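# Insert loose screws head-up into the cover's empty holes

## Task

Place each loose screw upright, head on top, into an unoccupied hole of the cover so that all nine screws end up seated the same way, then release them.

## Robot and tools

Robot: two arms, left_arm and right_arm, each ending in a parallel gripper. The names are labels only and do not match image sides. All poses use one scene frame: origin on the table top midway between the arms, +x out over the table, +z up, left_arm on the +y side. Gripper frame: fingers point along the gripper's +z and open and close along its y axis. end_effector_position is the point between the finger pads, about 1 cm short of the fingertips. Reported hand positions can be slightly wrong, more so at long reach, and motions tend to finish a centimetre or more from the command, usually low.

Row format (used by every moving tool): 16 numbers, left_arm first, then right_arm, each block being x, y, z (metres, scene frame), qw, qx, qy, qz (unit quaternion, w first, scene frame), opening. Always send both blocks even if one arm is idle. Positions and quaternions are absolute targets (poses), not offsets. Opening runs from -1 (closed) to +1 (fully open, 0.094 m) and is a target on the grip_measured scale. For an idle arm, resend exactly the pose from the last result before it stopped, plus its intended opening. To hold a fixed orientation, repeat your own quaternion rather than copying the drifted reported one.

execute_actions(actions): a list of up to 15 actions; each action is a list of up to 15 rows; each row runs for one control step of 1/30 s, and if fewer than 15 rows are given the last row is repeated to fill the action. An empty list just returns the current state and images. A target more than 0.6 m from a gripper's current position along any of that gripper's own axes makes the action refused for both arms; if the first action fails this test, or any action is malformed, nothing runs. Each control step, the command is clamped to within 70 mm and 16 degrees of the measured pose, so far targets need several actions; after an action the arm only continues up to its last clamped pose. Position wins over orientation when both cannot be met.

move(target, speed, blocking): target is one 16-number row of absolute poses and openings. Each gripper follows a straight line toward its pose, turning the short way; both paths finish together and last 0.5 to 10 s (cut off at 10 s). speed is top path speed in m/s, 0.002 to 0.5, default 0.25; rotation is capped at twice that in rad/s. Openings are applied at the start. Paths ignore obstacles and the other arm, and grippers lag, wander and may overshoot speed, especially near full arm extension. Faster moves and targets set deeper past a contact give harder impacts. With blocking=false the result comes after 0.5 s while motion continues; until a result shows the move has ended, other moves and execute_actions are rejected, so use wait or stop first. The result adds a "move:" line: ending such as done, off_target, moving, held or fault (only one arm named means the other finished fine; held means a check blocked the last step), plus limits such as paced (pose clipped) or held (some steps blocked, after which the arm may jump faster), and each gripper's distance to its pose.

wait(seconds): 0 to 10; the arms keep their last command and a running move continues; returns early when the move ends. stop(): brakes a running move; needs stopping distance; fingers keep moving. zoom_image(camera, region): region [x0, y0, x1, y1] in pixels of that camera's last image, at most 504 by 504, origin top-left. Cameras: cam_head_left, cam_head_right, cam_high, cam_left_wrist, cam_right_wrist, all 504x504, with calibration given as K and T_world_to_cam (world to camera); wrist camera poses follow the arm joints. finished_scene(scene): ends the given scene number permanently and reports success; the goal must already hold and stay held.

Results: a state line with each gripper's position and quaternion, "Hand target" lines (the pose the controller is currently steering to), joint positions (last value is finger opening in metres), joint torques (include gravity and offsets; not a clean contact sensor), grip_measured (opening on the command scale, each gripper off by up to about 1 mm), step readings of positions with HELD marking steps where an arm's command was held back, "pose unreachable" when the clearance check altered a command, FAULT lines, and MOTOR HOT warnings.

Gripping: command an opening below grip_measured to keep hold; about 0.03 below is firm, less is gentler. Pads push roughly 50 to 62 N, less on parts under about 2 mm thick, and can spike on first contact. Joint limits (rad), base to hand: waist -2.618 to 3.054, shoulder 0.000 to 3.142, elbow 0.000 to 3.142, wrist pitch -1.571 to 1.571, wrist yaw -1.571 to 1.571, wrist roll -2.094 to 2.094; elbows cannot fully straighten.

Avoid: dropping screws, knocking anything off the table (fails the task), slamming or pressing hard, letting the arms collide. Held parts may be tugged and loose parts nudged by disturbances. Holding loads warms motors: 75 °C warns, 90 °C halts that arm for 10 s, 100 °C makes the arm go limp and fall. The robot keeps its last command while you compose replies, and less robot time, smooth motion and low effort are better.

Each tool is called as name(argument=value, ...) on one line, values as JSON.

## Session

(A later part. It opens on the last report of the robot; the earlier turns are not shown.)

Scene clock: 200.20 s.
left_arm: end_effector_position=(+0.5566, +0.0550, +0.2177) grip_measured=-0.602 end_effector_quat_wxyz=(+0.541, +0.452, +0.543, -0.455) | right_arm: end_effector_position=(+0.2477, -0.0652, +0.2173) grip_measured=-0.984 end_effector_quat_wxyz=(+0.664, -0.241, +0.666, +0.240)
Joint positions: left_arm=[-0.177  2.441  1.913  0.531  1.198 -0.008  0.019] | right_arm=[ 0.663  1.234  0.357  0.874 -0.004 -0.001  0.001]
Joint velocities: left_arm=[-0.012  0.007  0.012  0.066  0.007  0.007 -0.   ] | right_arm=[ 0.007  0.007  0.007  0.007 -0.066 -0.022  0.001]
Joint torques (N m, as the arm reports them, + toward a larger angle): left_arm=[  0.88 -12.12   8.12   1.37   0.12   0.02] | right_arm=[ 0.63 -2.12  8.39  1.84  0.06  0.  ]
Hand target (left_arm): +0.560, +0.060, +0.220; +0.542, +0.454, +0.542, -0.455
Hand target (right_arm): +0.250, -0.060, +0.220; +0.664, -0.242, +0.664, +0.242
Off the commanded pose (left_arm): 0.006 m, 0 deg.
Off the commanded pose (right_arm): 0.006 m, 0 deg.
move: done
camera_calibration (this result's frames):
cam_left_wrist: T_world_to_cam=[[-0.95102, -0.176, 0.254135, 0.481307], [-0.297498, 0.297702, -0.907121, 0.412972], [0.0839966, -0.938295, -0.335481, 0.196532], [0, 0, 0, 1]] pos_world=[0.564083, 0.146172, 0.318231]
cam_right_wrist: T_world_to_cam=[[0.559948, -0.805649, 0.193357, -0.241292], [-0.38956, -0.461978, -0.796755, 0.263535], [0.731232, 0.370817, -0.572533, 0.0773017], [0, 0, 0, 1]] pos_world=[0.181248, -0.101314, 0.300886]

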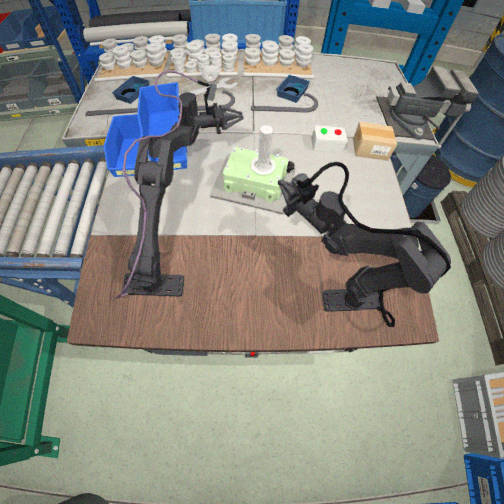

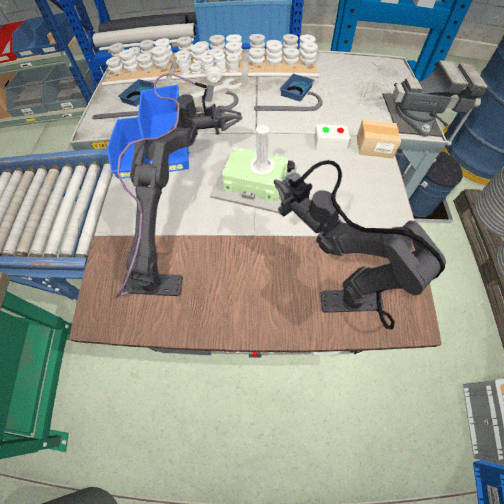

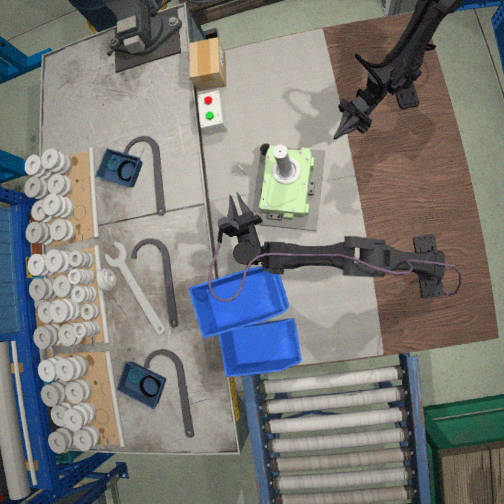

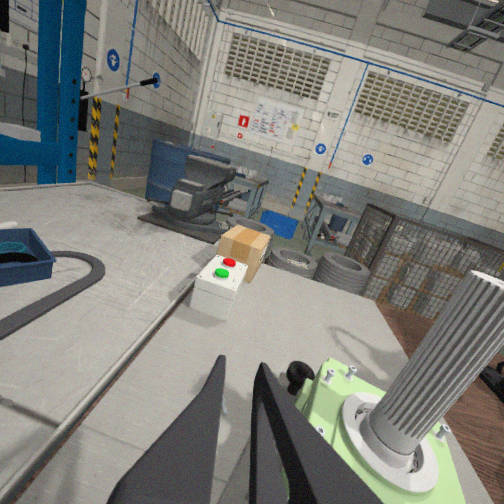

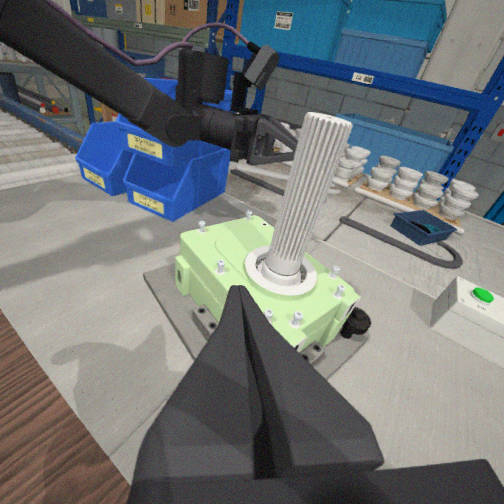

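move(target=[0.45,0.2,0.25,0.5417,0.4545,0.5417,-0.4545,-0.6,0.40,-0.25,0.22,0,0.54,0.84,0,-0.3], speed=0.2)

move(target=[0.45,0.2,0.25,0.5417,0.4545,0.5417,-0.4545,-0.6,0.552,-0.112,0.06,0,0.54,0.84,0,-0.3], speed=0.12)

Scene clock: 206.40 s.
left_arm: end_effector_position=(+0.4560, +0.1961, +0.2426) grip_measured=-0.602 end_effector_quat_wxyz=(+0.535, +0.446, +0.550, -0.461) | right_arm: end_effector_position=(+0.3993, -0.2485, +0.2215) grip_measured=-0.302 end_effector_quat_wxyz=(+0.102, +0.533, +0.835, +0.091)
Joint positions: left_arm=[ 0.106  1.999  1.291  0.679  1.481 -0.001  0.019] | right_arm=[ 0.107  2.137  2.389 -1.549 -0.006  1.273  0.033]
Joint velocities: left_arm=[-0.007  0.007 -0.012 -0.037  0.081 -0.037  0.   ] | right_arm=[-0.002  0.002 -0.017  0.037 -0.037 -0.022 -0.001]
Joint torques (N m, as the arm reports them, + toward a larger angle): left_arm=[  0.93 -11.37   4.37   1.41   0.15   0.09] | right_arm=[ -0.35 -10.79   7.66   0.61   0.02   0.  ]
Hand target (left_arm): +0.450, +0.200, +0.249; +0.541, +0.455, +0.542, -0.454
Hand target (right_arm): +0.401, -0.251, +0.219; +0.097, +0.539, +0.832, +0.088
Off the commanded pose (left_arm): 0.010 m, 2 deg.
Off the commanded pose (right_arm): 0.002 m, 16 deg.
joint sent to its limit (right arm) — the command would take joint 4 (wrist pitch) past its lower limit, so that joint was sent only as far as its limit.
move: off_target (right_arm)
camera_calibration (this result's frames):
cam_left_wrist: T_world_to_cam=[[-0.944339, -0.175775, 0.278078, 0.395226], [-0.320185, 0.296999, -0.899596, 0.372225], [0.0755374, -0.93856, -0.336748, 0.349948], [0, 0, 0, 1]] pos_world=[0.465974, 0.287368, 0.342793]
cam_right_wrist: T_world_to_cam=[[-0.796563, -0.583617, -0.157729, 0.199899], [-0.577344, 0.65697, 0.484834, 0.310487], [-0.179334, 0.477265, -0.860266, 0.490572], [0, 0, 0, 1]] pos_world=[0.426466, -0.321449, 0.303018]

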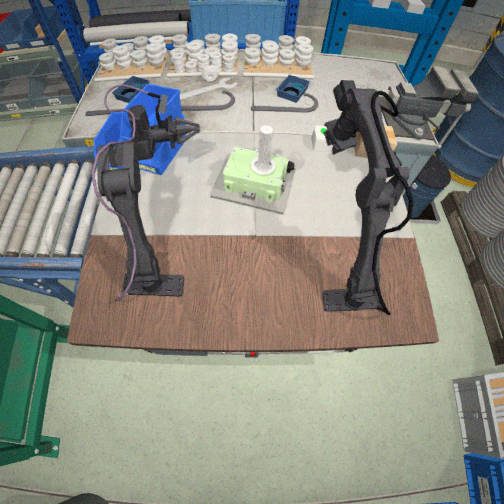

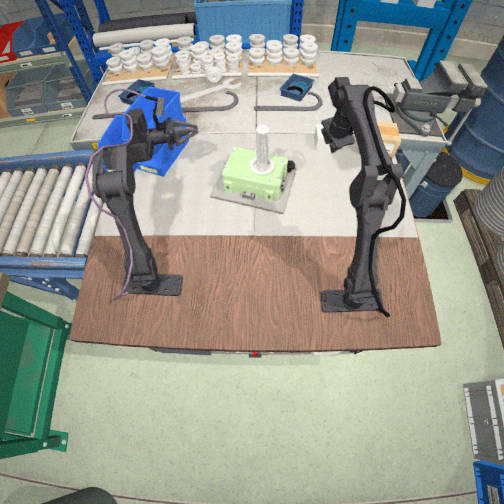

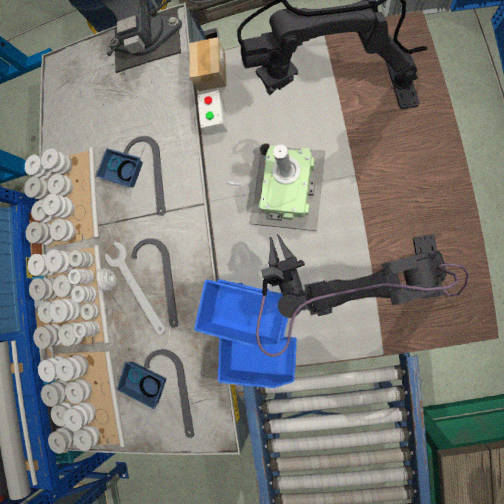

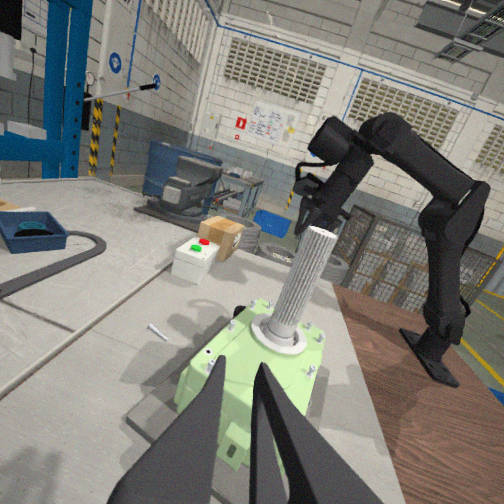

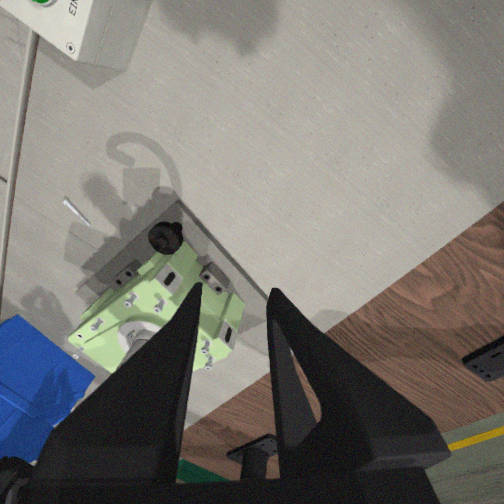

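Scene clock: 209.17 s.
left_arm: end_effector_position=(+0.4559, +0.1961, +0.2429) grip_measured=-0.602 end_effector_quat_wxyz=(+0.536, +0.447, +0.549, -0.460) | right_arm: end_effector_position=(+0.5494, -0.1175, +0.0579) grip_measured=-0.302 end_effector_quat_wxyz=(+0.153, +0.524, +0.817, +0.187)
Joint positions: left_arm=[ 0.106  1.999  1.291  0.683  1.482 -0.001  0.019] | right_arm=[ 0.284  2.799  2.84  -1.124  0.     1.454  0.033]
Joint velocities: left_arm=[ 0.002  0.012 -0.017  0.007  0.037 -0.022  0.001] | right_arm=[-0.007 -0.002  0.002  0.007  0.022  0.022 -0.   ]
Joint torques (N m, as the arm reports them, + toward a larger angle): left_arm=[  0.9  -11.41   4.4    1.42   0.16   0.04] | right_arm=[  0.51 -16.93   8.64   1.14   0.     0.02]
Hand target (left_arm): +0.450, +0.200, +0.250; +0.542, +0.455, +0.542, -0.454
Hand target (right_arm): +0.552, -0.113, +0.060; +0.158, +0.523, +0.815, +0.193
Off the commanded pose (left_arm): 0.010 m, 2 deg.
Off the commanded pose (right_arm): 0.006 m, 28 deg; orientation clipped at the last step of the last action.
elbow stopped short (right arm): the move would have taken joint 3 (elbow) straighter than the controller allows; a more bent joint 3 avoids this.
move: off_target (right_arm); limits=paced
camera_calibration (this result's frames):
cam_left_wrist: T_world_to_cam=[[-0.945627, -0.17515, 0.274065, 0.396443], [-0.316193, 0.297554, -0.900824, 0.370891], [0.0762299, -0.938501, -0.336757, 0.349734], [0, 0, 0, 1]] pos_world=[0.465501, 0.287303, 0.343231]
cam_right_wrist: T_world_to_cam=[[-0.74179, -0.560057, -0.368896, 0.355059], [-0.670364, 0.603694, 0.431468, 0.43835], [-0.0189464, 0.567354, -0.823256, 0.234532], [0, 0, 0, 1]] pos_world=[0.561677, -0.198839, 0.134926]

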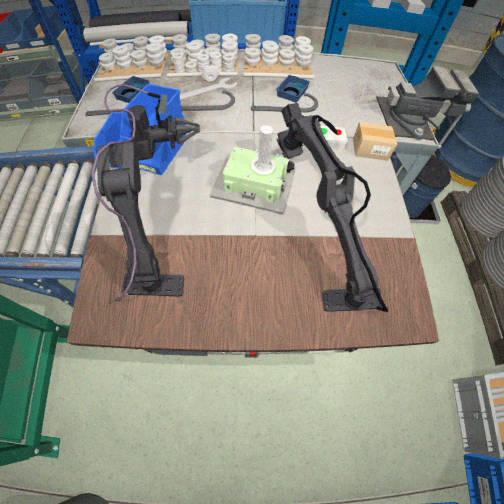

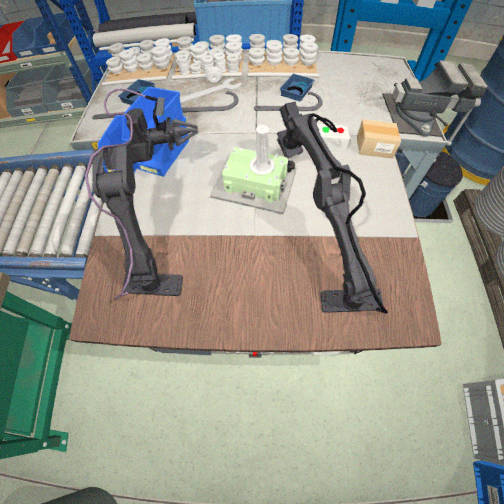

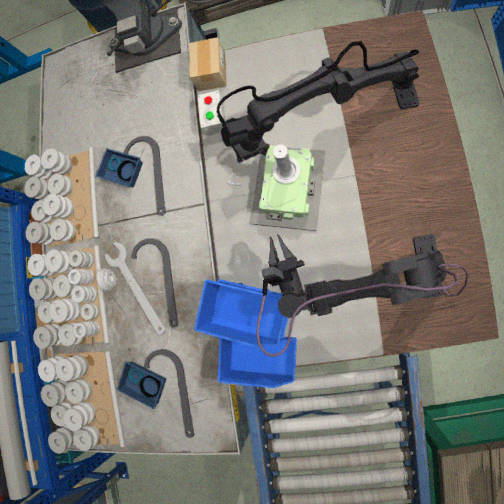

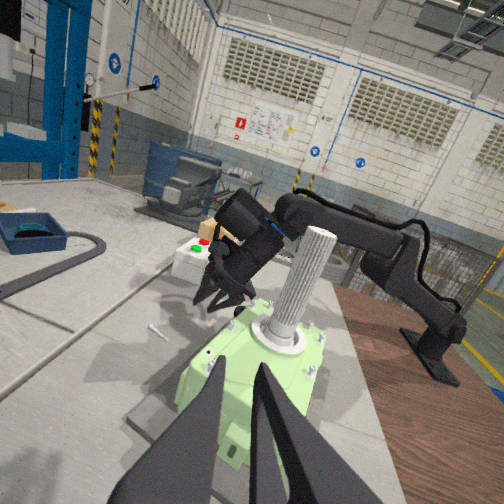

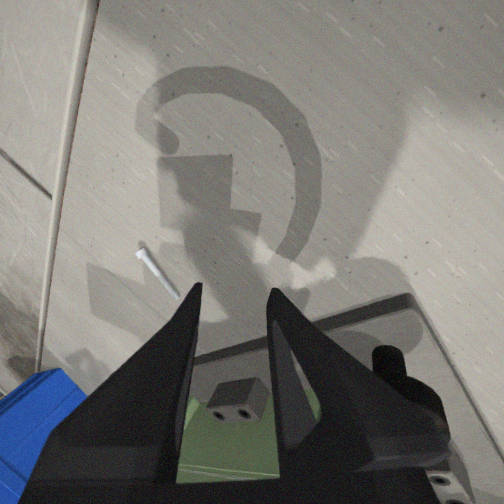

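move(target=[0.45,0.2,0.25,0.5417,0.4545,0.5417,-0.4545,-0.6,0.58,-0.033,0.07,0.383,0,0.924,0,-0.3], speed=0.1)

move(target=[0.45,0.2,0.25,0.5417,0.4545,0.5417,-0.4545,-0.6,0.597,-0.033,0.035,0.383,0,0.924,0,-0.3], speed=0.05)

Scene clock: 216.07 s.
left_arm: end_effector_position=(+0.4559, +0.1961, +0.2430) grip_measured=-0.602 end_effector_quat_wxyz=(+0.536, +0.447, +0.549, -0.460) | right_arm: end_effector_position=(+0.5943, -0.0785, +0.0889) grip_measured=-0.302 end_effector_quat_wxyz=(+0.397, +0.032, +0.917, +0.000)
Joint positions: left_arm=[ 0.106  1.999  1.291  0.683  1.482 -0.001  0.019] | right_arm=[ 0.404  2.83   2.84  -0.82   0.334  0.368  0.033]
Joint velocities: left_arm=[-0.007 -0.012 -0.002 -0.066 -0.066 -0.022  0.001] | right_arm=[-0.012 -0.002  0.017 -0.037 -0.007 -0.066 -0.   ]
Joint torques (N m, as the arm reports them, + toward a larger angle): left_arm=[  0.89 -11.41   4.4    1.41   0.16   0.03] | right_arm=[  4.65 -14.98   8.54   1.48   0.26  -0.06]
Hand target (left_arm): +0.450, +0.200, +0.250; +0.542, +0.455, +0.542, -0.454
Hand target (right_arm): +0.578, -0.035, +0.070; +0.391, -0.003, +0.921, +0.004
Off the commanded pose (left_arm): 0.010 m, 1 deg.
Off the commanded pose (right_arm): 0.051 m, 4 deg.
elbow stopped short (right arm): the move would have taken joint 3 (elbow) straighter than the controller allows; a more bent joint 3 avoids this.
move: off_target (right_arm)
camera_calibration (this result's frames):
cam_left_wrist: T_world_to_cam=[[-0.945731, -0.175159, 0.2737, 0.396573], [-0.315851, 0.297584, -0.900934, 0.370786], [0.0763579, -0.93849, -0.336759, 0.349685], [0, 0, 0, 1]] pos_world=[0.465464, 0.287299, 0.343271]
cam_right_wrist: T_world_to_cam=[[0.0115167, -0.984766, 0.173503, -0.107631], [-0.983111, -0.0428454, -0.177925, 0.620783], [0.182648, -0.168524, -0.968628, 0.0741914], [0, 0, 0, 1]] pos_world=[0.597987, -0.0668904, 0.200991]

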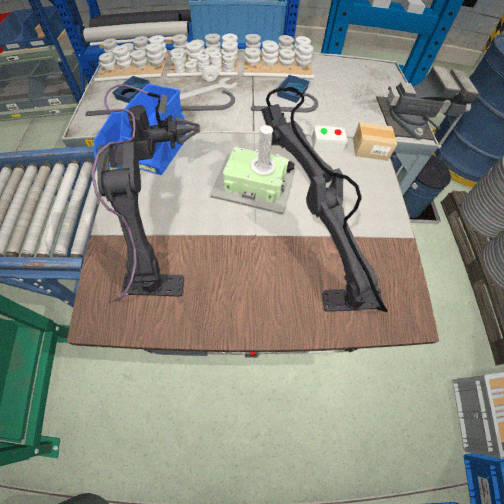

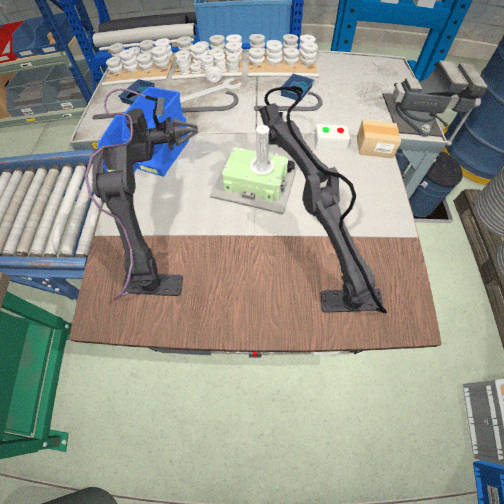

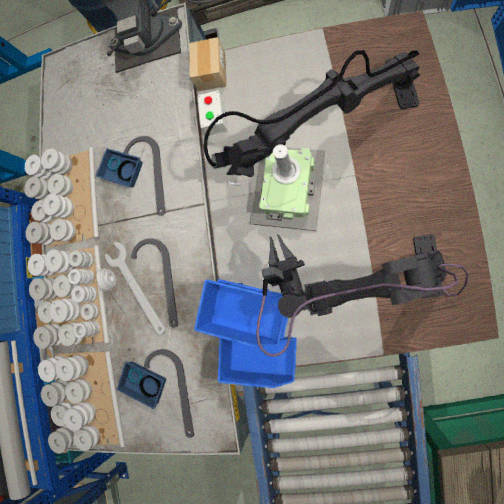

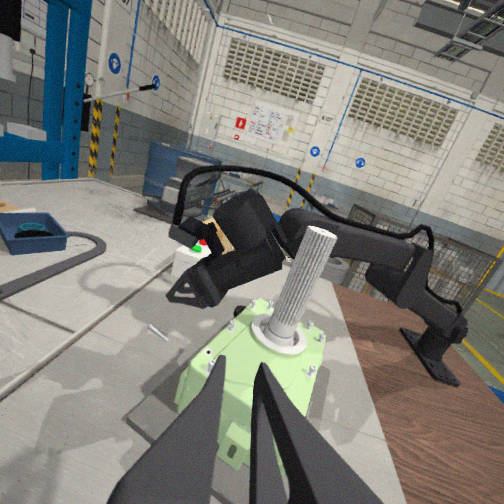

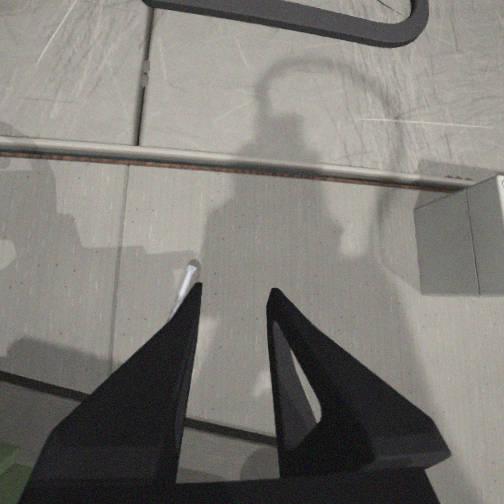

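Scene clock: 217.80 s.
left_arm: end_effector_position=(+0.4559, +0.1961, +0.2430) grip_measured=-0.602 end_effector_quat_wxyz=(+0.536, +0.447, +0.549, -0.460) | right_arm: end_effector_position=(+0.6086, -0.0722, +0.0539) grip_measured=-0.302 end_effector_quat_wxyz=(+0.410, +0.025, +0.912, +0.003)
Joint positions: left_arm=[ 0.106  1.999  1.291  0.683  1.482 -0.001  0.019] | right_arm=[ 0.403  2.915  2.849 -0.711  0.332  0.346  0.033]
Joint velocities: left_arm=[-0.007  0.007  0.002  0.037  0.051  0.007 -0.001] | right_arm=[-0.002 -0.012  0.002  0.037  0.022  0.037  0.001]
Joint torques (N m, as the arm reports them, + toward a larger angle): left_arm=[  0.89 -11.42   4.4    1.41   0.17   0.04] | right_arm=[  3.74 -15.59   8.44   1.53   0.12  -0.08]
Hand target (left_arm): +0.450, +0.200, +0.250; +0.542, +0.455, +0.542, -0.454
Hand target (right_arm): +0.594, -0.035, +0.035; +0.403, -0.005, +0.915, +0.011
Off the commanded pose (left_arm): 0.010 m, 1 deg.
Off the commanded pose (right_arm): 0.045 m, 4 deg.
elbow stopped short (right arm): the move would have taken joint 3 (elbow) straighter than the controller allows; a more bent joint 3 avoids this.
move: off_target (right_arm)
camera_calibration (this result's frames):
cam_left_wrist: T_world_to_cam=[[-0.945731, -0.175159, 0.2737, 0.396573], [-0.315851, 0.297584, -0.900934, 0.370786], [0.0763579, -0.93849, -0.336759, 0.349685], [0, 0, 0, 1]] pos_world=[0.465464, 0.287299, 0.343271]
cam_right_wrist: T_world_to_cam=[[0.0212088, -0.984288, 0.17529, -0.101477], [-0.976805, -0.0577676, -0.206191, 0.625486], [0.213078, -0.166851, -0.962683, 0.0199903], [0, 0, 0, 1]] pos_world=[0.60887, -0.0604143, 0.166002]

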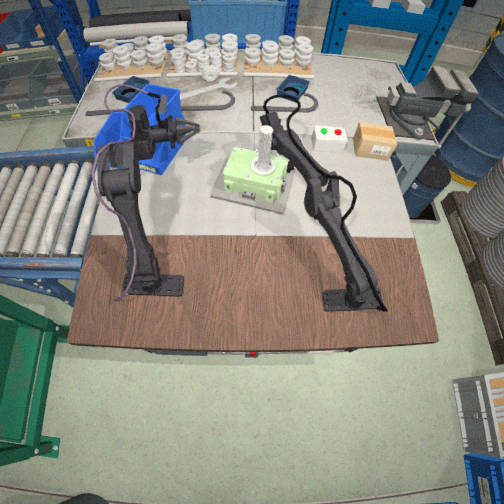

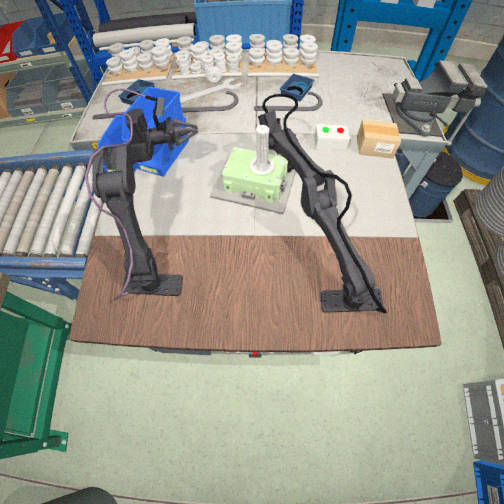

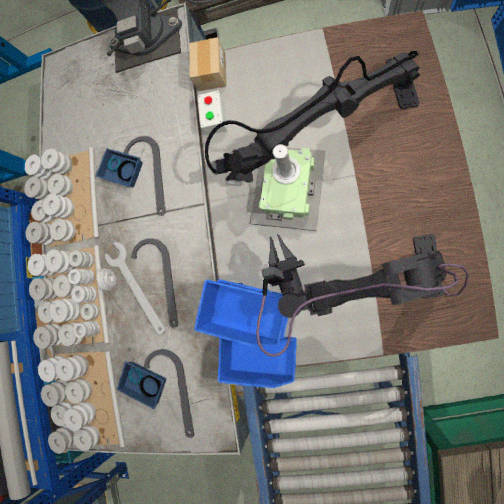

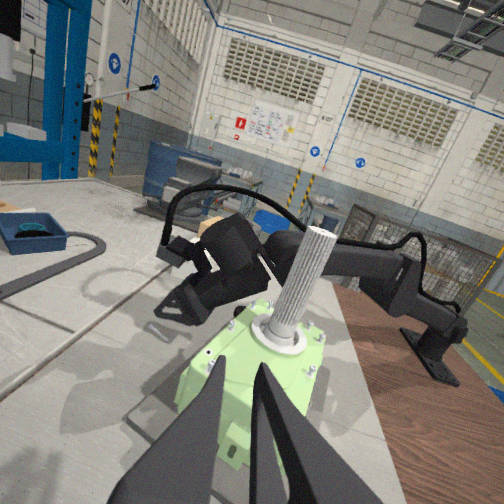

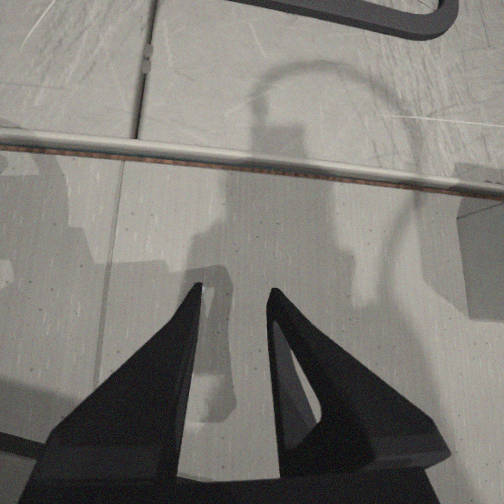

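move(target=[0.45,0.2,0.25,0.5417,0.4545,0.5417,-0.4545,-0.6,0.603,-0.08,0.055,0.383,0,0.924,0,1], speed=0.05)

move(target=[0.45,0.2,0.25,0.5417,0.4545,0.5417,-0.4545,-0.6,0.605,-0.08,0.008,0.383,0,0.924,0,1], speed=0.04)

Scene clock: 219.13 s.
left_arm: end_effector_position=(+0.4559, +0.1961, +0.2430) grip_measured=-0.602 end_effector_quat_wxyz=(+0.536, +0.447, +0.549, -0.460) | right_arm: end_effector_position=(+0.6015, -0.0760, +0.0436) grip_measured=+1.000 end_effector_quat_wxyz=(+0.383, -0.001, +0.924, +0.001)
Joint positions: left_arm=[ 0.106  1.999  1.291  0.683  1.482 -0.001  0.019] | right_arm=[ 0.392  2.915  2.849 -0.763  0.29   0.304  0.094]
Joint velocities: left_arm=[-0.007  0.002  0.012  0.007 -0.037  0.11  -0.   ] | right_arm=[-0.002  0.017 -0.012 -0.051  0.037 -0.051  0.   ]
Joint torques (N m, as the arm reports them, + toward a larger angle): left_arm=[  0.89 -11.41   4.39   1.42   0.16   0.04] | right_arm=[ -0.41 -19.8    8.39   1.29   0.13  -0.05]
Hand target (left_arm): +0.450, +0.200, +0.250; +0.542, +0.455, +0.542, -0.454
Hand target (right_arm): +0.603, -0.080, +0.055; +0.386, -0.000, +0.922, +0.002
Off the commanded pose (left_arm): 0.010 m, 1 deg.
Off the commanded pose (right_arm): 0.012 m, 0 deg.
elbow stopped short (right arm): the move would have taken joint 3 (elbow) straighter than the controller allows; a more bent joint 3 avoids this.
move: off_target (right_arm)
camera_calibration (this result's frames):
cam_left_wrist: T_world_to_cam=[[-0.945731, -0.175159, 0.2737, 0.396573], [-0.315851, 0.297584, -0.900934, 0.370786], [0.0763579, -0.93849, -0.336759, 0.349685], [0, 0, 0, 1]] pos_world=[0.465464, 0.287299, 0.343271]
cam_right_wrist: T_world_to_cam=[[0.0783133, -0.977405, 0.196333, -0.137995], [-0.983466, -0.107998, -0.145362, 0.613808], [0.163281, -0.181703, -0.969703, 0.0400917], [0, 0, 0, 1]] pos_world=[0.60792, -0.0613021, 0.155194]

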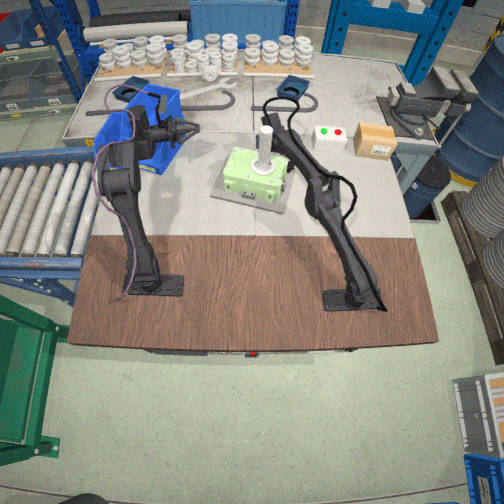

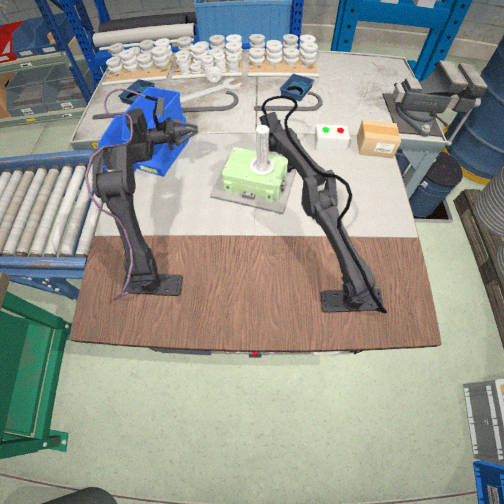

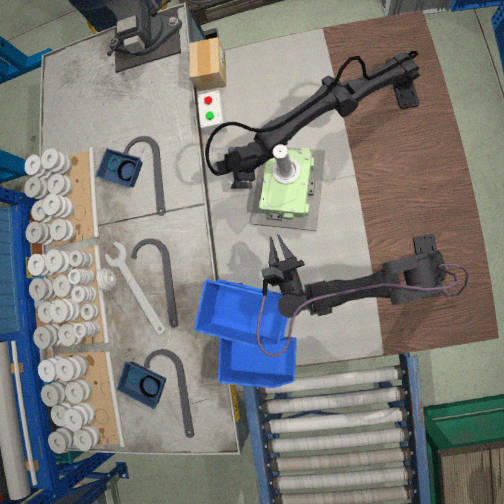

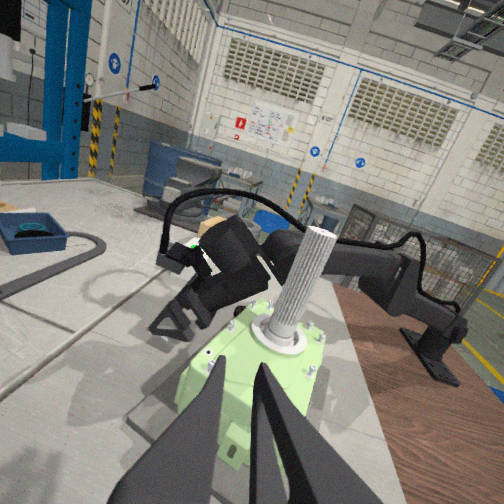

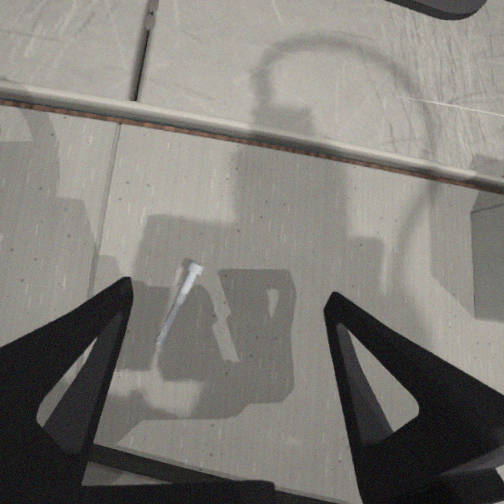

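Scene clock: 220.40 s.
left_arm: end_effector_position=(+0.4559, +0.1961, +0.2430) grip_measured=-0.602 end_effector_quat_wxyz=(+0.536, +0.447, +0.549, -0.460) | right_arm: end_effector_position=(+0.6115, -0.0731, +0.0259) grip_measured=+1.000 end_effector_quat_wxyz=(+0.404, +0.004, +0.915, +0.011)
Joint positions: left_arm=[ 0.106  1.999  1.291  0.683  1.482 -0.001  0.019] | right_arm=[ 0.39   2.881  2.675 -0.572  0.29   0.305  0.094]
Joint velocities: left_arm=[-0.002  0.002 -0.012 -0.037 -0.007  0.037 -0.   ] | right_arm=[-0.017 -0.002 -0.017  0.051  0.007  0.037  0.   ]
Joint torques (N m, as the arm reports them, + toward a larger angle): left_arm=[  0.89 -11.43   4.39   1.41   0.16   0.03] | right_arm=[ -0.36 -18.56   5.07   1.32   0.11  -0.06]
Hand target (left_arm): +0.450, +0.200, +0.250; +0.542, +0.455, +0.542, -0.454
Hand target (right_arm): +0.605, -0.080, +0.008; +0.383, +0.000, +0.924, -0.000
Off the commanded pose (left_arm): 0.010 m, 1 deg.
Off the commanded pose (right_arm): 0.020 m, 3 deg.
move: off_target (right_arm)
camera_calibration (this result's frames):
cam_left_wrist: T_world_to_cam=[[-0.945731, -0.175159, 0.2737, 0.396573], [-0.315851, 0.297584, -0.900934, 0.370786], [0.0763579, -0.93849, -0.336759, 0.349685], [0, 0, 0, 1]] pos_world=[0.465464, 0.287299, 0.343271]
cam_right_wrist: T_world_to_cam=[[0.067119, -0.981736, 0.178016, -0.125516], [-0.975868, -0.101751, -0.193204, 0.618398], [0.207789, -0.160752, -0.964874, -0.00397798], [0, 0, 0, 1]] pos_world=[0.612726, -0.0609407, 0.137983]

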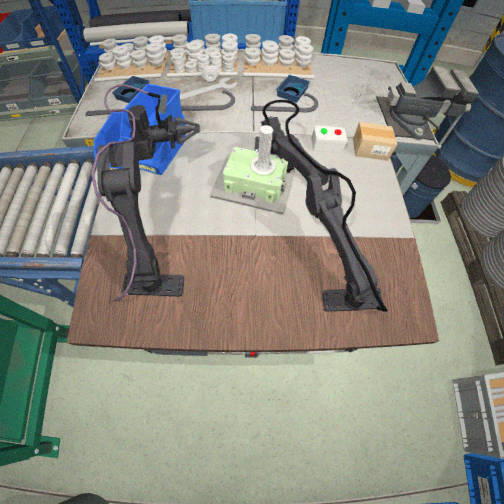

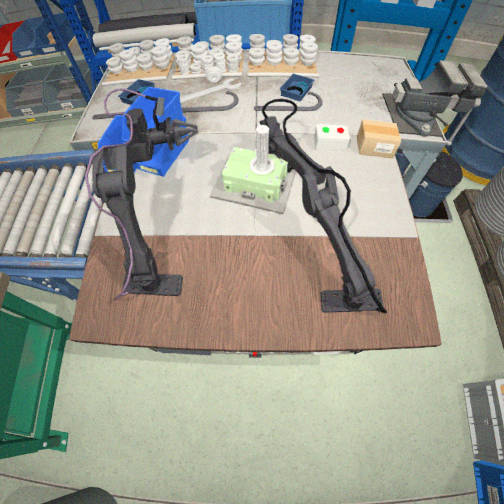

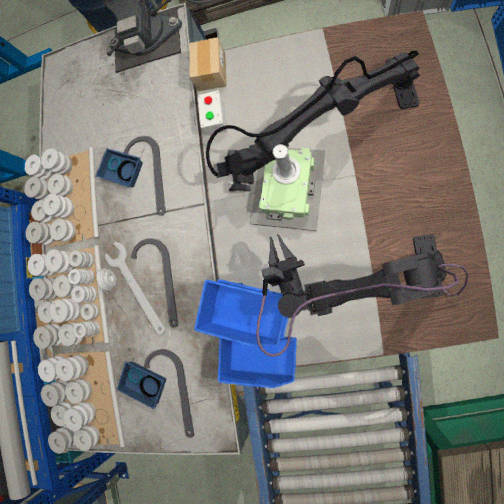

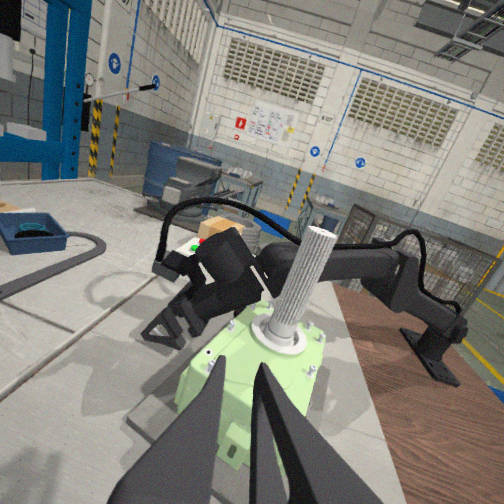

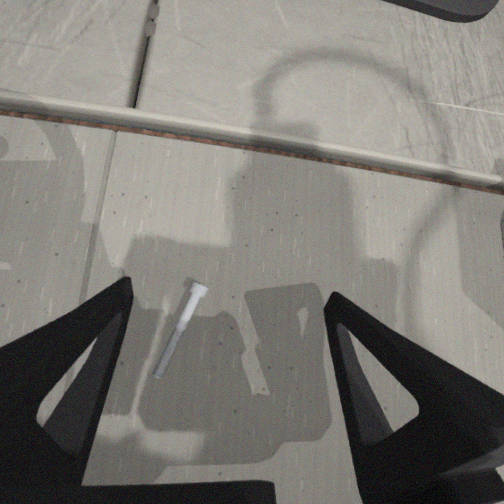

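move(target=[0.45,0.2,0.25,0.5417,0.4545,0.5417,-0.4545,-0.6,0.588,-0.08,0.008,0.383,0,0.924,0,1], speed=0.03)

move(target=[0.45,0.2,0.25,0.5417,0.4545,0.5417,-0.4545,-0.6,0.588,-0.08,0.008,0.383,0,0.924,0,-1], speed=0.03)

Scene clock: 221.73 s.
left_arm: end_effector_position=(+0.4559, +0.1961, +0.2430) grip_measured=-0.602 end_effector_quat_wxyz=(+0.536, +0.447, +0.549, -0.460) | right_arm: end_effector_position=(+0.6080, -0.0748, +0.0404) grip_measured=+1.000 end_effector_quat_wxyz=(+0.428, +0.008, +0.904, +0.021)
Joint positions: left_arm=[ 0.106  1.999  1.291  0.683  1.482 -0.001  0.019] | right_arm=[ 0.39   2.738  2.409 -0.393  0.29   0.305  0.094]
Joint velocities: left_arm=[-0.012 -0.022 -0.007 -0.022  0.007  0.095  0.   ] | right_arm=[ 0.007 -0.012 -0.012  0.051 -0.066  0.007  0.   ]
Joint torques (N m, as the arm reports them, + toward a larger angle): left_arm=[  0.92 -11.4    4.38   1.41   0.16   0.04] | right_arm=[  0.44 -17.88   4.26   0.91   0.18   0.04]
Hand target (left_arm): +0.450, +0.200, +0.250; +0.542, +0.455, +0.542, -0.454
Hand target (right_arm): +0.589, -0.080, +0.009; +0.383, -0.000, +0.924, -0.000
Off the commanded pose (left_arm): 0.010 m, 1 deg.
Off the commanded pose (right_arm): 0.038 m, 6 deg.
move: off_target (right_arm)
camera_calibration (this result's frames):
cam_left_wrist: T_world_to_cam=[[-0.945731, -0.175159, 0.2737, 0.396573], [-0.315851, 0.297584, -0.900934, 0.370786], [0.0763579, -0.93849, -0.336759, 0.349685], [0, 0, 0, 1]] pos_world=[0.465464, 0.287299, 0.343271]
cam_right_wrist: T_world_to_cam=[[0.0583686, -0.985516, 0.15922, -0.123656], [-0.964523, -0.0968057, -0.245609, 0.613222], [0.257465, -0.139235, -0.956204, -0.0184743], [0, 0, 0, 1]] pos_world=[0.603441, -0.0650734, 0.152636]

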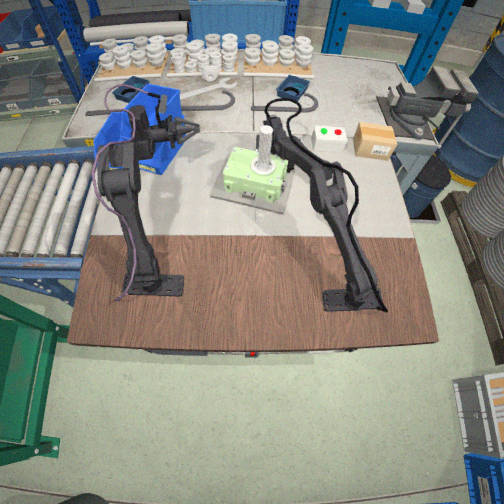

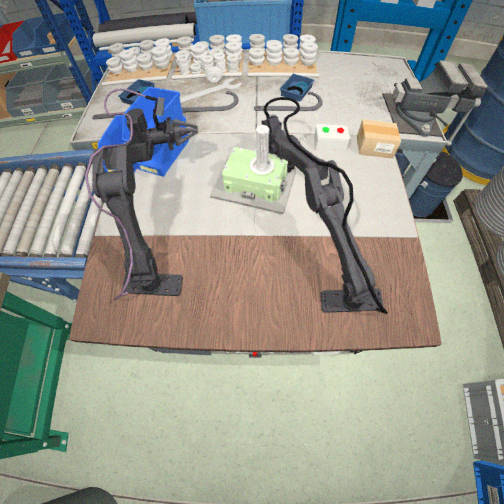

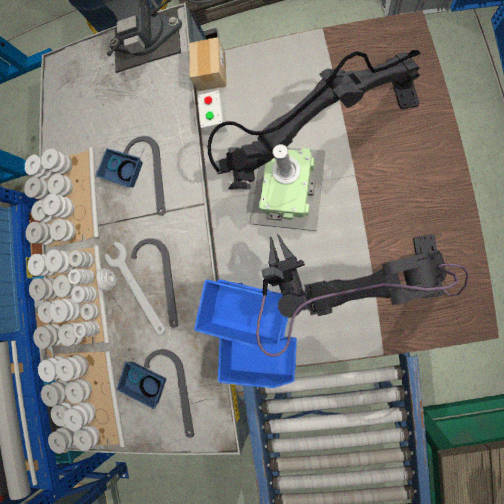

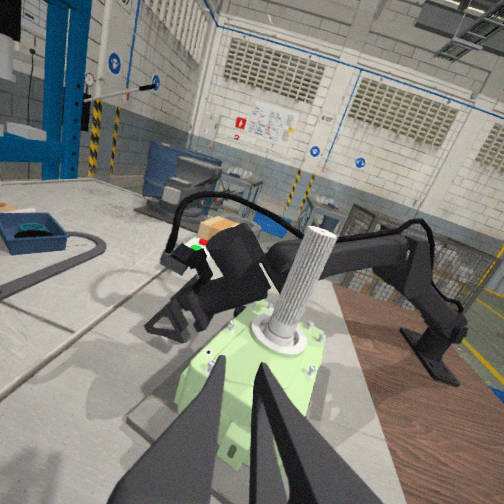

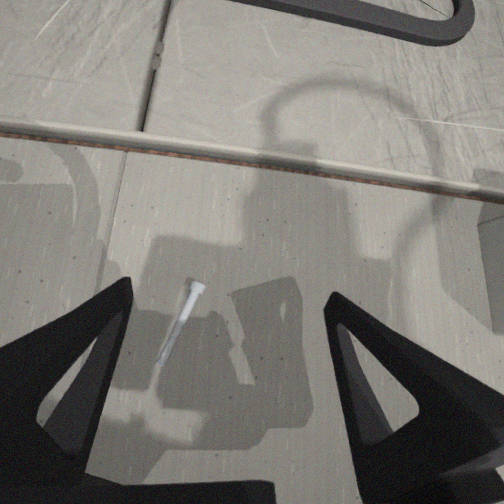

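Scene clock: 223.77 s.
left_arm: end_effector_position=(+0.4559, +0.1961, +0.2430) grip_measured=-0.602 end_effector_quat_wxyz=(+0.536, +0.447, +0.549, -0.460) | right_arm: end_effector_position=(+0.6086, -0.0748, +0.0412) grip_measured=-0.984 end_effector_quat_wxyz=(+0.429, +0.009, +0.903, +0.021)
Joint positions: left_arm=[ 0.106  1.999  1.291  0.683  1.482 -0.001  0.019] | right_arm=[ 0.39   2.738  2.409 -0.39   0.29   0.305  0.001]
Joint velocities: left_arm=[-0.017 -0.017  0.012 -0.11   0.007 -0.007 -0.001] | right_arm=[-0.002 -0.002 -0.002  0.037 -0.022  0.007 -0.   ]
Joint torques (N m, as the arm reports them, + toward a larger angle): left_arm=[  0.88 -11.41   4.38   1.41   0.16   0.04] | right_arm=[  0.44 -17.73   4.32   0.88   0.17   0.05]
Hand target (left_arm): +0.450, +0.200, +0.250; +0.542, +0.455, +0.542, -0.454
Hand target (right_arm): +0.590, -0.080, +0.009; +0.383, +0.000, +0.924, +0.000
Off the commanded pose (left_arm): 0.010 m, 1 deg.
Off the commanded pose (right_arm): 0.039 m, 6 deg.
move: off_target (right_arm)
camera_calibration (this result's frames):
cam_left_wrist: T_world_to_cam=[[-0.945731, -0.175159, 0.2737, 0.396573], [-0.315851, 0.297584, -0.900934, 0.370786], [0.0763579, -0.93849, -0.336759, 0.349685], [0, 0, 0, 1]] pos_world=[0.465464, 0.287299, 0.343271]
cam_right_wrist: T_world_to_cam=[[0.0574949, -0.985759, 0.158028, -0.123295], [-0.963784, -0.0960934, -0.248768, 0.613693], [0.260411, -0.138002, -0.955584, -0.0195761], [0, 0, 0, 1]] pos_world=[0.603654, -0.0652687, 0.153445]

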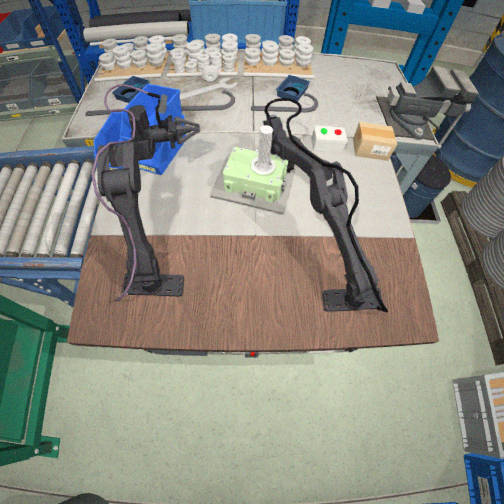

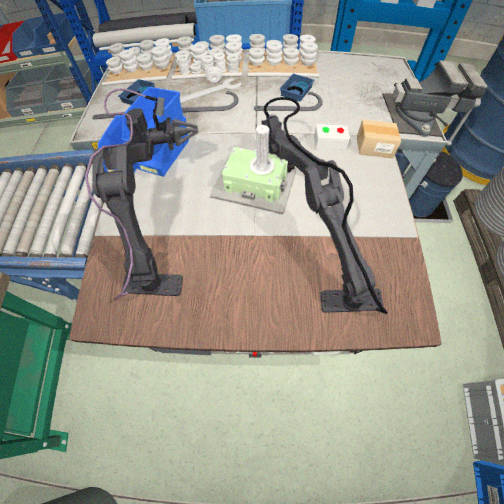

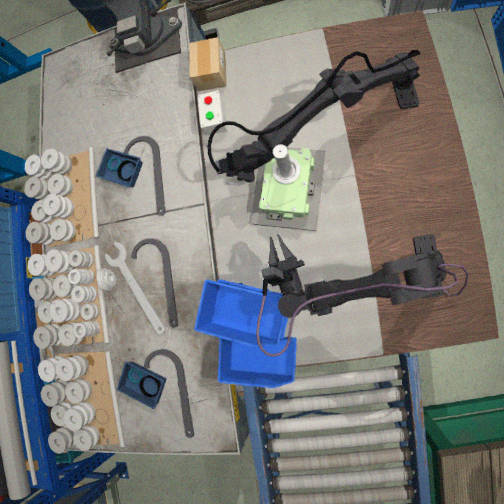

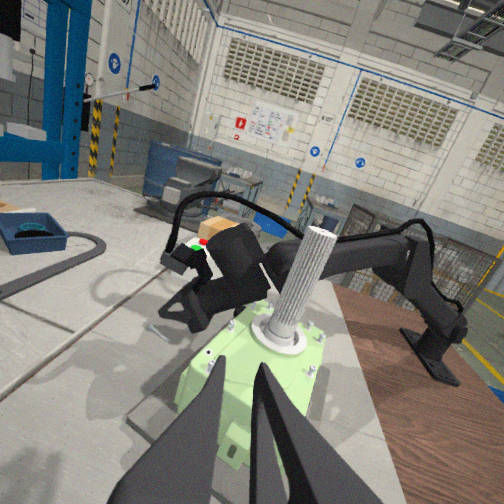

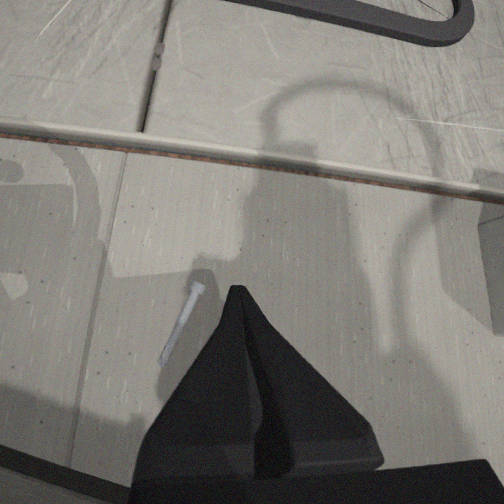

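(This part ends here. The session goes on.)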